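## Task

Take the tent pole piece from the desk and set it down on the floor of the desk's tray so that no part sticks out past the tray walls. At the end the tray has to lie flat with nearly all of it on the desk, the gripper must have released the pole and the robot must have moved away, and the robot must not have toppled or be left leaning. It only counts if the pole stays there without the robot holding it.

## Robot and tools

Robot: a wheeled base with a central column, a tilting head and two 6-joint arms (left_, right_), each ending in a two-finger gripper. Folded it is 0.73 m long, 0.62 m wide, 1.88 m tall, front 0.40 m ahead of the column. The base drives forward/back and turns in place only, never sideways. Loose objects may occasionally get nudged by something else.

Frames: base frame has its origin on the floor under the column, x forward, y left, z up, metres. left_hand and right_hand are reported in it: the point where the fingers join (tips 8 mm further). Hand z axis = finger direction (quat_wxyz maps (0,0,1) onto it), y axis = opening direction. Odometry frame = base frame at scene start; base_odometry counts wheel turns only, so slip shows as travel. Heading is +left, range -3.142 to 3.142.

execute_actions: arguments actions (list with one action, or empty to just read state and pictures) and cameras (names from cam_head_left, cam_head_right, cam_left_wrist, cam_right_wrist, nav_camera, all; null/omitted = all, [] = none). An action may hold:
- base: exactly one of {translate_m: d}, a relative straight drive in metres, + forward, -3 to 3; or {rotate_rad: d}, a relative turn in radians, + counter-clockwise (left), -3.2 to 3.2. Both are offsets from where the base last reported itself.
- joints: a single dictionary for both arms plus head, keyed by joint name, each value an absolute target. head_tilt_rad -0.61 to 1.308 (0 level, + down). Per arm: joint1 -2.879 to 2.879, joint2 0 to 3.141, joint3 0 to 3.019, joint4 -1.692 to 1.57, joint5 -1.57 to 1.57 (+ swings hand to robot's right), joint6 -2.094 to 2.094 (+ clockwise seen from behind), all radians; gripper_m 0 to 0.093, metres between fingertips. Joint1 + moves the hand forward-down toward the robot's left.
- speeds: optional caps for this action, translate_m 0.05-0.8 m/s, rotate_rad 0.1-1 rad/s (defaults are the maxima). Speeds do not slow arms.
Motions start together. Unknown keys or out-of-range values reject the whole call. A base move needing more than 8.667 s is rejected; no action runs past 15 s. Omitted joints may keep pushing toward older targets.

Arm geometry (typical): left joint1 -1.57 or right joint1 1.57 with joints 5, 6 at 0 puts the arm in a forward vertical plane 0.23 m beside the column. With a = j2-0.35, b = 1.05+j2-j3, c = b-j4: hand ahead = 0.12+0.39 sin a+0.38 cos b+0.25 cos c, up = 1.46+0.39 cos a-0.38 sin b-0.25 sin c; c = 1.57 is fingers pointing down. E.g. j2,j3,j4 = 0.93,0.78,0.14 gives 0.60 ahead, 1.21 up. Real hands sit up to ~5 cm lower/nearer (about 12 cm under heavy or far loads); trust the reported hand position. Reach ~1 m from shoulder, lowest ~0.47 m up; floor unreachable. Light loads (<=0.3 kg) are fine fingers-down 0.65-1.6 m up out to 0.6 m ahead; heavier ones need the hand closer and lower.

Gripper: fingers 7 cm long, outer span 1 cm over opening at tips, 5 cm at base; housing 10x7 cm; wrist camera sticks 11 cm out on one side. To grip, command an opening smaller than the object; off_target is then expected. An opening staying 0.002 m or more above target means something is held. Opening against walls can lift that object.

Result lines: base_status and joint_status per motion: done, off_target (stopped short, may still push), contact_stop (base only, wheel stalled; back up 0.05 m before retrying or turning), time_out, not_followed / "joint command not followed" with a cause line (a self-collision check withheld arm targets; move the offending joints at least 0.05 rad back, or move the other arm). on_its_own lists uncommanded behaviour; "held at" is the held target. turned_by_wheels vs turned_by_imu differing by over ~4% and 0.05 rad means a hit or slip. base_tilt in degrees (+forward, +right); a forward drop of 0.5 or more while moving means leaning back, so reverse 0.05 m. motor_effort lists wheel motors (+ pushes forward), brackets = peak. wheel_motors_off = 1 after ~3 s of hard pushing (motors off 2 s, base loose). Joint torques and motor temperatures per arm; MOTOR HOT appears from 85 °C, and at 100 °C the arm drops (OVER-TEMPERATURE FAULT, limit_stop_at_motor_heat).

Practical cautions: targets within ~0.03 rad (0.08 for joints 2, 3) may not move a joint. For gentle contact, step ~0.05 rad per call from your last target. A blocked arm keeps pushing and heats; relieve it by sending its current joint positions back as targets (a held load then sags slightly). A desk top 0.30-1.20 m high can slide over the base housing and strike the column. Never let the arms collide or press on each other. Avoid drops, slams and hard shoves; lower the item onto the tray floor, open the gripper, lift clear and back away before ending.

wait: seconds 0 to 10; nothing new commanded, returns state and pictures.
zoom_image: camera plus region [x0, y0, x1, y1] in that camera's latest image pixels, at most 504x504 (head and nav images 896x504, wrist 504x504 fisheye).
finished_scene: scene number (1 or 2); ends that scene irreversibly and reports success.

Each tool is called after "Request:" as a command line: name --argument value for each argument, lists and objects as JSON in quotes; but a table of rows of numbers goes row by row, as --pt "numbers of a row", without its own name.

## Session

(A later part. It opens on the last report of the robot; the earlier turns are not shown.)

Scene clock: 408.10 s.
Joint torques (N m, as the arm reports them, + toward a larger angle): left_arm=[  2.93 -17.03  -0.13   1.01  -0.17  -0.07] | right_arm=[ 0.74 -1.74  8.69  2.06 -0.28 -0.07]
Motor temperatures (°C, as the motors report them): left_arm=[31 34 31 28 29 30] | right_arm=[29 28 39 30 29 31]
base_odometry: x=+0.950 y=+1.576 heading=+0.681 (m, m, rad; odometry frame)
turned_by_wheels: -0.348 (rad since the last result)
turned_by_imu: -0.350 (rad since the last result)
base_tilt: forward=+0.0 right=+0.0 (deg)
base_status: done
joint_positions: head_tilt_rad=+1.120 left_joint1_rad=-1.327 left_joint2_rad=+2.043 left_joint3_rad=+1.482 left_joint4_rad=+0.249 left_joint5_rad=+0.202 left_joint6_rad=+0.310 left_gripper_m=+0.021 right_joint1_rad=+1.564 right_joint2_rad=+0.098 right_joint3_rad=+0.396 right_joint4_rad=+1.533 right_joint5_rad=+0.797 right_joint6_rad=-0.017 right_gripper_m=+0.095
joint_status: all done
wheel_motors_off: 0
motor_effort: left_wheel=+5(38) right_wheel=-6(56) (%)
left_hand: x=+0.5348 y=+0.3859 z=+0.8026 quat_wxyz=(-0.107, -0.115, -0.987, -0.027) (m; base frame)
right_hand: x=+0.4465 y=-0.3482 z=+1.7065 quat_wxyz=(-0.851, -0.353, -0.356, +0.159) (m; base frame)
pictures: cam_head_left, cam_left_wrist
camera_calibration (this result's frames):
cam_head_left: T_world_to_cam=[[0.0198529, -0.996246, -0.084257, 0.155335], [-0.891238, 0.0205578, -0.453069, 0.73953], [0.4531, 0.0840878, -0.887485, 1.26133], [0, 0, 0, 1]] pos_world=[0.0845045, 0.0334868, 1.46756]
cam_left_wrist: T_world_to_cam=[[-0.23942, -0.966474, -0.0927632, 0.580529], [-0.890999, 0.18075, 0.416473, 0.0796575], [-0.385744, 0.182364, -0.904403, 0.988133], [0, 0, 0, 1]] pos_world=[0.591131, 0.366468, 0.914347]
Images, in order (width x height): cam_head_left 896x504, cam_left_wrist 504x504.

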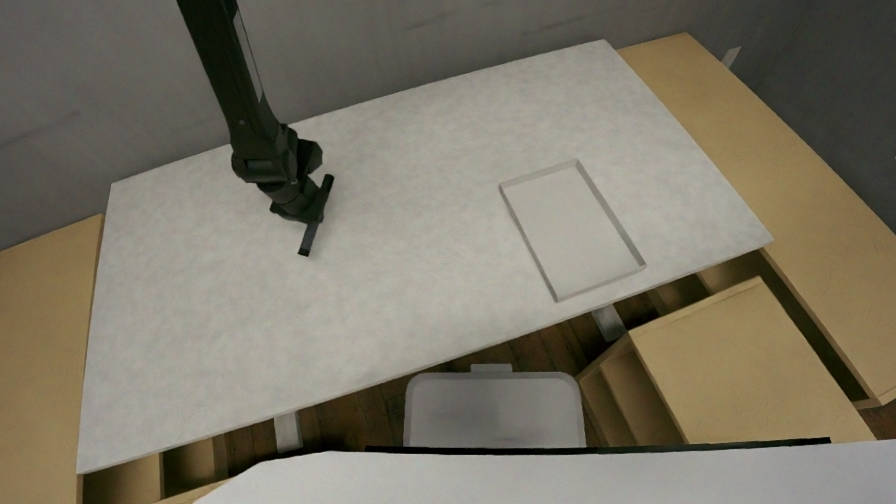

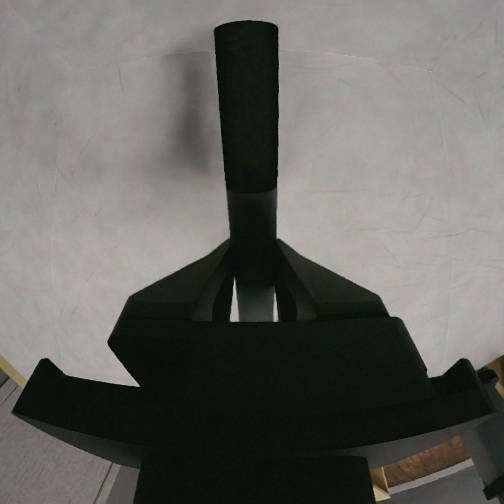

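Request:
execute_actions --actions '[{"joints": {"left_joint1_rad": -2.058, "left_joint2_rad": 2.08, "left_joint3_rad": 1.81, "left_joint4_rad": -0.31, "left_joint5_rad": -0.41, "left_joint6_rad": -0.52}}]' --cameras '["cam_left_wrist", "cam_head_left"]'

Scene clock: 416.50 s.
Joint torques (N m, as the arm reports them, + toward a larger angle): left_arm=[ -9.72 -20.58   2.41   0.04  -0.23  -0.08] | right_arm=[ 1.26 -2.2   8.61  2.05 -0.31 -0.04]
Motor temperatures (°C, as the motors report them): left_arm=[31 35 31 28 29 30] | right_arm=[29 28 39 30 29 31]
base_odometry: x=+0.950 y=+1.576 heading=+0.681 (m, m, rad; odometry frame)
turned_by_wheels: +0.000 (rad since the last result)
turned_by_imu: -0.002 (rad since the last result)
base_tilt: forward=+0.0 right=+0.0 (deg)
base_status: not commanded
joint_positions: head_tilt_rad=+1.120 left_joint1_rad=-2.050 left_joint2_rad=+2.084 left_joint3_rad=+1.812 left_joint4_rad=-0.300 left_joint5_rad=-0.408 left_joint6_rad=-0.511 left_gripper_m=+0.021 right_joint1_rad=+1.564 right_joint2_rad=+0.098 right_joint3_rad=+0.396 right_joint4_rad=+1.533 right_joint5_rad=+0.797 right_joint6_rad=-0.017 right_gripper_m=+0.095
joint_status: all done
wheel_motors_off: 0
motor_effort: left_wheel=+6(13) right_wheel=-9(12) (%)
left_hand: x=+0.5565 y=-0.0973 z=+0.8447 quat_wxyz=(-0.002, +0.129, -0.992, +0.002) (m; base frame)
right_hand: x=+0.4465 y=-0.3482 z=+1.7065 quat_wxyz=(-0.851, -0.353, -0.356, +0.159) (m; base frame)
pictures: cam_head_left, cam_left_wrist
camera_calibration (this result's frames):
cam_head_left: T_world_to_cam=[[0.0198529, -0.996246, -0.084257, 0.155335], [-0.891238, 0.0205578, -0.453069, 0.73953], [0.4531, 0.0840878, -0.887485, 1.26133], [0, 0, 0, 1]] pos_world=[0.0845045, 0.0334868, 1.46756]
cam_left_wrist: T_world_to_cam=[[0.235658, -0.971821, -0.00547475, -0.215928], [-0.782953, -0.19319, 0.591322, -0.0754867], [-0.575717, -0.135063, -0.806417, 1.11472], [0, 0, 0, 1]] pos_world=[0.633545, -0.0738689, 0.942382]
Images, in order (width x height): cam_head_left 896x504, cam_left_wrist 504x504.

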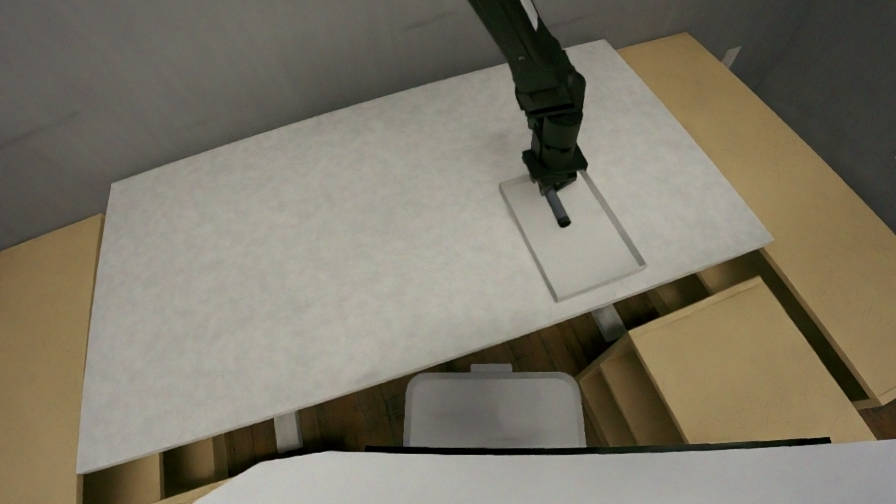

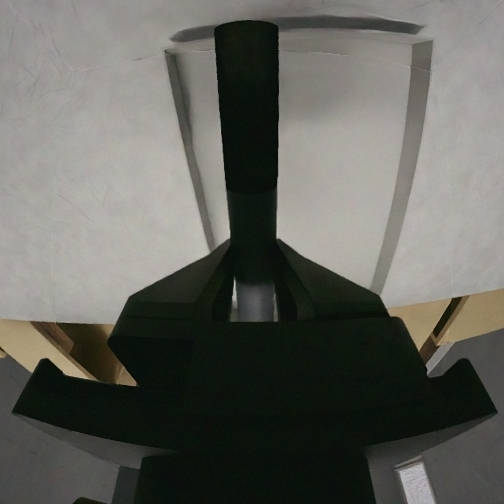

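Request:
zoom_image --camera "cam_left_wrist" --region '[140, 0, 460, 310]'

Region (140, 0, 460, 310) of cam_left_wrist's 504x504 image, scaled by 1.575, with more detail than that image has; it fills the top 488 rows of this view, and the rest is white.

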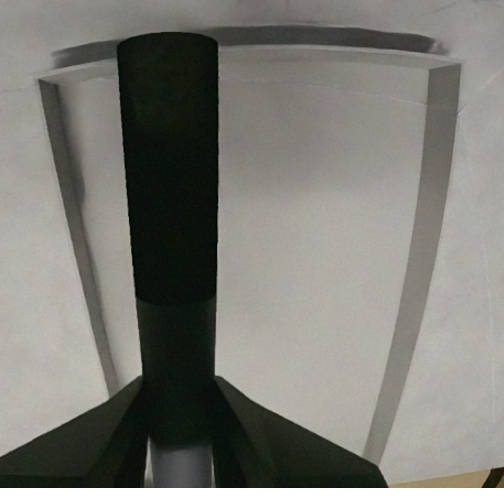

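Request:
execute_actions --actions '[{"joints": {"left_joint2_rad": 2.367, "left_joint3_rad": 2.105}}]' --cameras '["cam_left_wrist", "cam_head_left"]'

Scene clock: 458.07 s.
Joint torques (N m, as the arm reports them, + toward a larger angle): left_arm=[-10.35 -20.28   3.6    0.04  -0.15  -0.05] | right_arm=[ 1.18 -2.92  8.7   2.07 -0.28 -0.06]
Motor temperatures (°C, as the motors report them): left_arm=[32 36 31 28 29 30] | right_arm=[29 28 40 30 29 31]
base_odometry: x=+0.950 y=+1.576 heading=+0.681 (m, m, rad; odometry frame)
turned_by_wheels: +0.000 (rad since the last result)
turned_by_imu: -0.002 (rad since the last result)
base_tilt: forward=+0.1 right=+0.0 (deg)
base_status: not commanded
joint_positions: head_tilt_rad=+1.120 left_joint1_rad=-2.050 left_joint2_rad=+2.382 left_joint3_rad=+2.089 left_joint4_rad=-0.303 left_joint5_rad=-0.410 left_joint6_rad=-0.511 left_gripper_m=+0.021 right_joint1_rad=+1.564 right_joint2_rad=+0.098 right_joint3_rad=+0.396 right_joint4_rad=+1.533 right_joint5_rad=+0.797 right_joint6_rad=-0.017 right_gripper_m=+0.095
joint_status: all done
wheel_motors_off: 0
motor_effort: left_wheel=+6(5) right_wheel=-10(10) (%)
left_hand: x=+0.5033 y=-0.1299 z=+0.7416 quat_wxyz=(+0.008, +0.124, -0.992, -0.003) (m; base frame)
right_hand: x=+0.4465 y=-0.3482 z=+1.7065 quat_wxyz=(-0.851, -0.353, -0.356, +0.159) (m; base frame)
pictures: cam_head_left, cam_left_wrist
camera_calibration (this result's frames):
cam_head_left: T_world_to_cam=[[0.0198529, -0.996246, -0.084257, 0.155335], [-0.891238, 0.0205578, -0.453069, 0.73953], [0.4531, 0.0840878, -0.887485, 1.26133], [0, 0, 0, 1]] pos_world=[0.0845045, 0.0334868, 1.46756]
cam_left_wrist: T_world_to_cam=[[0.226327, -0.973895, -0.0174839, -0.222355], [-0.771852, -0.190264, 0.606667, -0.0789728], [-0.594156, -0.12381, -0.794764, 0.998659], [0, 0, 0, 1]] pos_world=[0.582729, -0.107932, 0.837721]
Images, in order (width x height): cam_head_left 896x504, cam_left_wrist 504x504.

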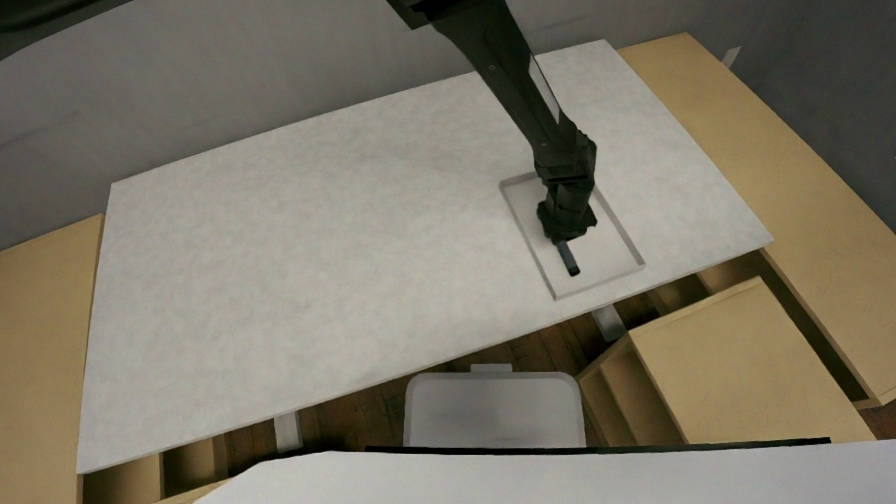

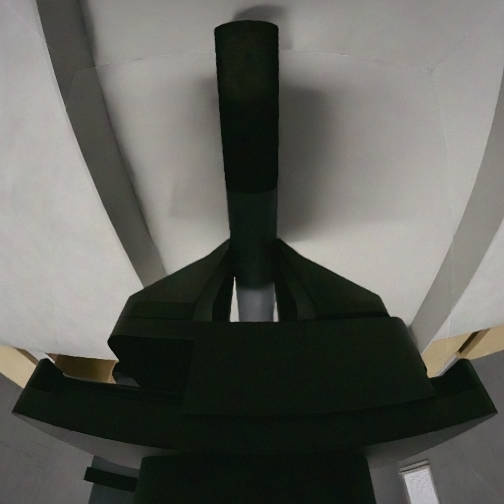

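Request:
zoom_image --camera "cam_left_wrist" --region '[0, 0, 504, 340]'

Request:
zoom_image --camera "cam_head_left" --region '[480, 150, 670, 320]'

Request:
zoom_image --camera "cam_left_wrist" --region '[80, 190, 200, 290]'

Request:
zoom_image --camera "cam_left_wrist" --region '[400, 190, 504, 290]'

Region (0, 0, 504, 340) of cam_left_wrist's 504x504 image, scaled by 1.000; it fills the top 340 rows of this view, and the rest is white.

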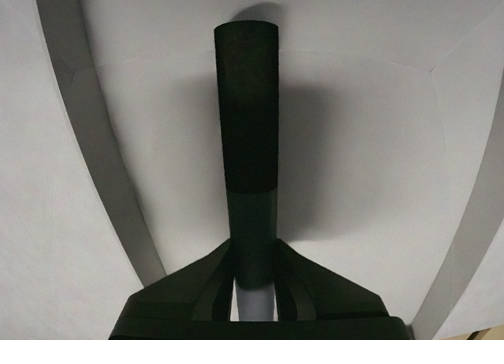

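Region (480, 150, 670, 320) of cam_head_left's 896x504 image, scaled by 2.653, with more detail than that image has; it fills the top 451 rows of this view, and the rest is white.

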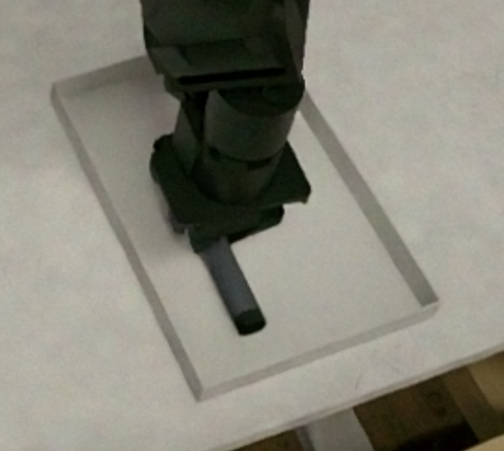

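Region (80, 190, 200, 290) of cam_left_wrist's 504x504 image, scaled by 4.200, with more detail than that image has.

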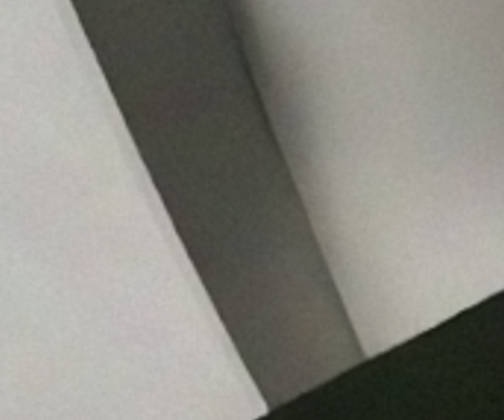

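Region (400, 190, 504, 290) of cam_left_wrist's 504x504 image, scaled by 4.846, with more detail than that image has; it fills the top 485 rows of this view, and the rest is white.

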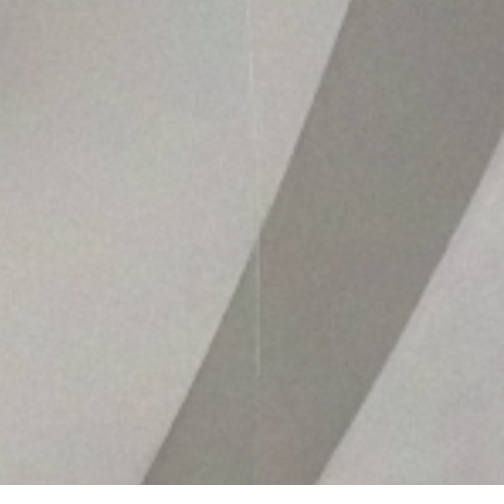

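Request:
execute_actions --actions '[{"joints": {"left_gripper_m": 0.045}}]' --cameras '["cam_left_wrist"]'

Scene clock: 481.97 s.
Joint torques (N m, as the arm reports them, + toward a larger angle): left_arm=[-10.5  -20.44   3.64   0.05  -0.13  -0.09] | right_arm=[ 0.97 -2.34  8.67  1.93 -0.29 -0.06]
Motor temperatures (°C, as the motors report them): left_arm=[33 36 32 28 29 30] | right_arm=[29 28 40 30 29 31]
base_odometry: x=+0.950 y=+1.576 heading=+0.681 (m, m, rad; odometry frame)
turned_by_wheels: +0.000 (rad since the last result)
turned_by_imu: -0.001 (rad since the last result)
base_tilt: forward=+0.0 right=+0.0 (deg)
base_status: not commanded
joint_positions: head_tilt_rad=+1.120 left_joint1_rad=-2.050 left_joint2_rad=+2.382 left_joint3_rad=+2.089 left_joint4_rad=-0.303 left_joint5_rad=-0.410 left_joint6_rad=-0.511 left_gripper_m=+0.045 right_joint1_rad=+1.564 right_joint2_rad=+0.098 right_joint3_rad=+0.396 right_joint4_rad=+1.533 right_joint5_rad=+0.797 right_joint6_rad=-0.017 right_gripper_m=+0.095
joint_status: all done
wheel_motors_off: 0
motor_effort: left_wheel=+8(7) right_wheel=-10(10) (%)
left_hand: x=+0.5033 y=-0.1299 z=+0.7416 quat_wxyz=(+0.008, +0.124, -0.992, -0.003) (m; base frame)
right_hand: x=+0.4465 y=-0.3482 z=+1.7065 quat_wxyz=(-0.851, -0.353, -0.356, +0.159) (m; base frame)
pictures: cam_left_wrist
camera_calibration (this result's frames):
cam_left_wrist: T_world_to_cam=[[0.226327, -0.973895, -0.0174839, -0.222355], [-0.771852, -0.190264, 0.606667, -0.0789728], [-0.594156, -0.12381, -0.794764, 0.998659], [0, 0, 0, 1]] pos_world=[0.582729, -0.107932, 0.837721]
Images, in order (width x height): cam_left_wrist 504x504.

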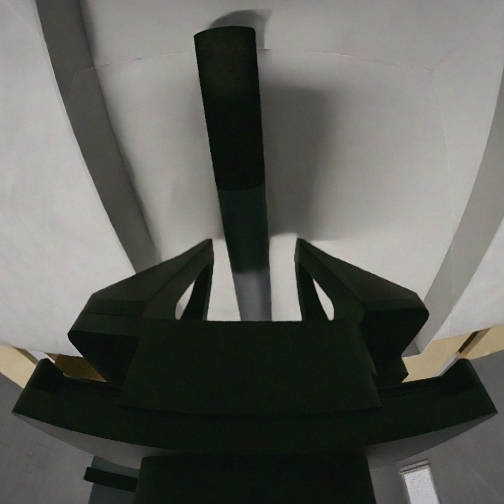

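Request:
execute_actions --actions '[{"joints": {"left_joint2_rad": 1.76, "left_joint3_rad": 1.48, "left_gripper_m": 0.065}}]' --cameras '["cam_left_wrist", "cam_head_left"]'

Scene clock: 489.87 s.
Joint torques (N m, as the arm reports them, + toward a larger angle): left_arm=[ -7.71 -19.66   2.6    0.11  -0.14  -0.07] | right_arm=[ 1.08 -2.73  8.54  2.11 -0.28 -0.06]
Motor temperatures (°C, as the motors report them): left_arm=[33 36 32 28 29 30] | right_arm=[29 28 40 30 29 31]
base_odometry: x=+0.950 y=+1.576 heading=+0.681 (m, m, rad; odometry frame)
turned_by_wheels: +0.000 (rad since the last result)
turned_by_imu: -0.002 (rad since the last result)
base_tilt: forward=+0.0 right=+0.0 (deg)
base_status: not commanded
joint_positions: head_tilt_rad=+1.120 left_joint1_rad=-2.050 left_joint2_rad=+1.754 left_joint3_rad=+1.480 left_joint4_rad=-0.303 left_joint5_rad=-0.410 left_joint6_rad=-0.511 left_gripper_m=+0.065 right_joint1_rad=+1.564 right_joint2_rad=+0.098 right_joint3_rad=+0.396 right_joint4_rad=+1.533 right_joint5_rad=+0.797 right_joint6_rad=-0.017 right_gripper_m=+0.095
joint_status: all done
wheel_motors_off: 0
motor_effort: left_wheel=+5(6) right_wheel=-10(11) (%)
left_hand: x=+0.5608 y=-0.0464 z=+0.9603 quat_wxyz=(+0.000, +0.128, -0.992, +0.000) (m; base frame)
right_hand: x=+0.4465 y=-0.3482 z=+1.7065 quat_wxyz=(-0.851, -0.353, -0.356, +0.159) (m; base frame)
pictures: cam_head_left, cam_left_wrist
camera_calibration (this result's frames):
cam_head_left: T_world_to_cam=[[0.0198529, -0.996246, -0.084257, 0.155335], [-0.891238, 0.0205578, -0.453069, 0.73953], [0.4531, 0.0840878, -0.887485, 1.26133], [0, 0, 0, 1]] pos_world=[0.0845045, 0.0334868, 1.46756]
cam_left_wrist: T_world_to_cam=[[0.233965, -0.972201, -0.00930959, -0.162258], [-0.780554, -0.193536, 0.594373, -0.134918], [-0.579651, -0.131795, -0.804136, 1.21745], [0, 0, 0, 1]] pos_world=[0.638347, -0.0234042, 1.05767]
Images, in order (width x height): cam_head_left 896x504, cam_left_wrist 504x504.

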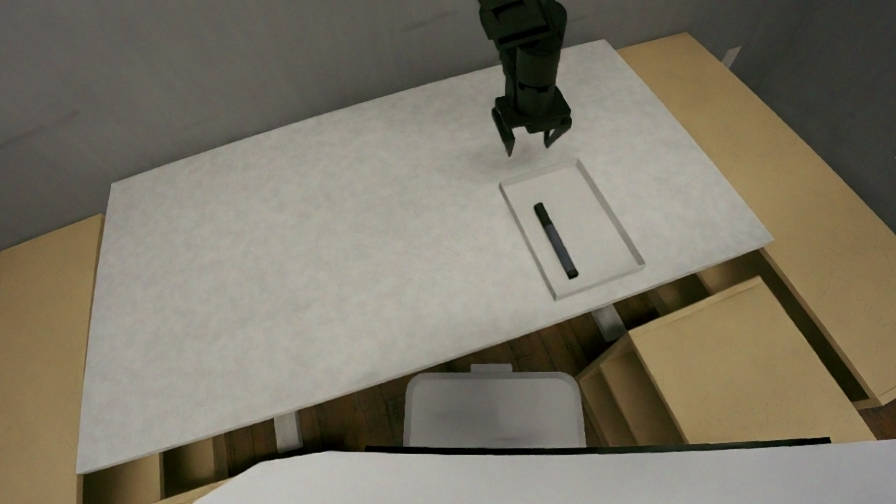

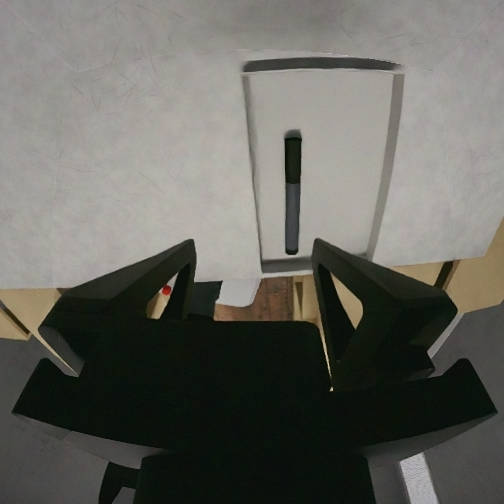

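Request:
execute_actions --actions '[{"joints": {"left_joint1_rad": -1.62, "left_joint2_rad": 1.4, "left_joint3_rad": 1.1}}]' --cameras '["cam_head_left"]'

Scene clock: 500.93 s.
Joint torques (N m, as the arm reports them, + toward a larger angle): left_arm=[ -1.48 -17.68   1.92   0.07  -0.3   -0.06] | right_arm=[ 1.16 -1.91  8.69  2.07 -0.29 -0.06]
Motor temperatures (°C, as the motors report them): left_arm=[32 36 31 28 29 30] | right_arm=[29 28 40 30 29 31]
base_odometry: x=+0.950 y=+1.576 heading=+0.681 (m, m, rad; odometry frame)
turned_by_wheels: +0.000 (rad since the last result)
turned_by_imu: -0.001 (rad since the last result)
base_tilt: forward=+0.0 right=+0.0 (deg)
base_status: not commanded
joint_positions: head_tilt_rad=+1.120 left_joint1_rad=-1.611 left_joint2_rad=+1.382 left_joint3_rad=+1.104 left_joint4_rad=-0.303 left_joint5_rad=-0.412 left_joint6_rad=-0.513 left_gripper_m=+0.065 right_joint1_rad=+1.564 right_joint2_rad=+0.098 right_joint3_rad=+0.396 right_joint4_rad=+1.533 right_joint5_rad=+0.797 right_joint6_rad=-0.017 right_gripper_m=+0.095
joint_status: all done
wheel_motors_off: 0
motor_effort: left_wheel=+9(12) right_wheel=-12(14) (%)
left_hand: x=+0.5357 y=+0.2700 z=+1.0487 quat_wxyz=(-0.023, +0.233, -0.954, -0.188) (m; base frame)
right_hand: x=+0.4465 y=-0.3482 z=+1.7065 quat_wxyz=(-0.851, -0.353, -0.356, +0.159) (m; base frame)
pictures: cam_head_left
camera_calibration (this result's frames):
cam_head_left: T_world_to_cam=[[0.0198529, -0.996246, -0.084257, 0.155335], [-0.891238, 0.0205578, -0.453069, 0.73953], [0.4531, 0.0840878, -0.887485, 1.26133], [0, 0, 0, 1]] pos_world=[0.0845045, 0.0334868, 1.46756]
Images, in order (width x height): cam_head_left 896x504.

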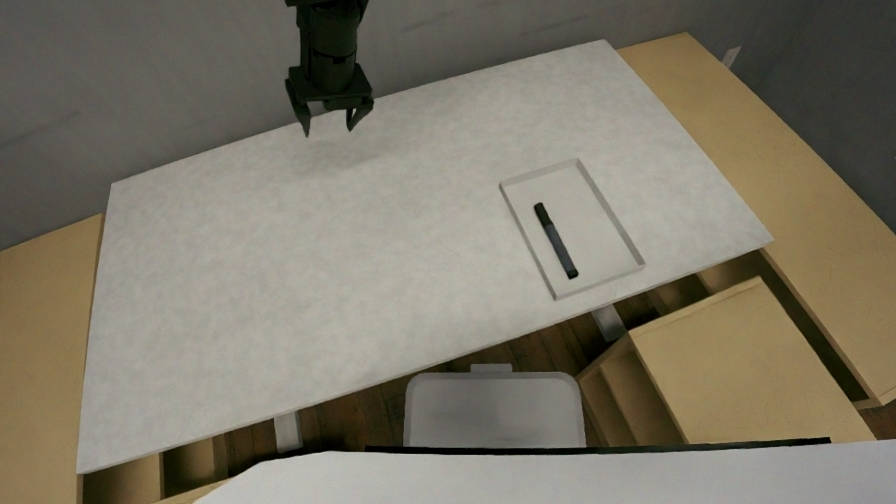

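Request:
finished_scene --scene 2

The scene is finished: the task was done.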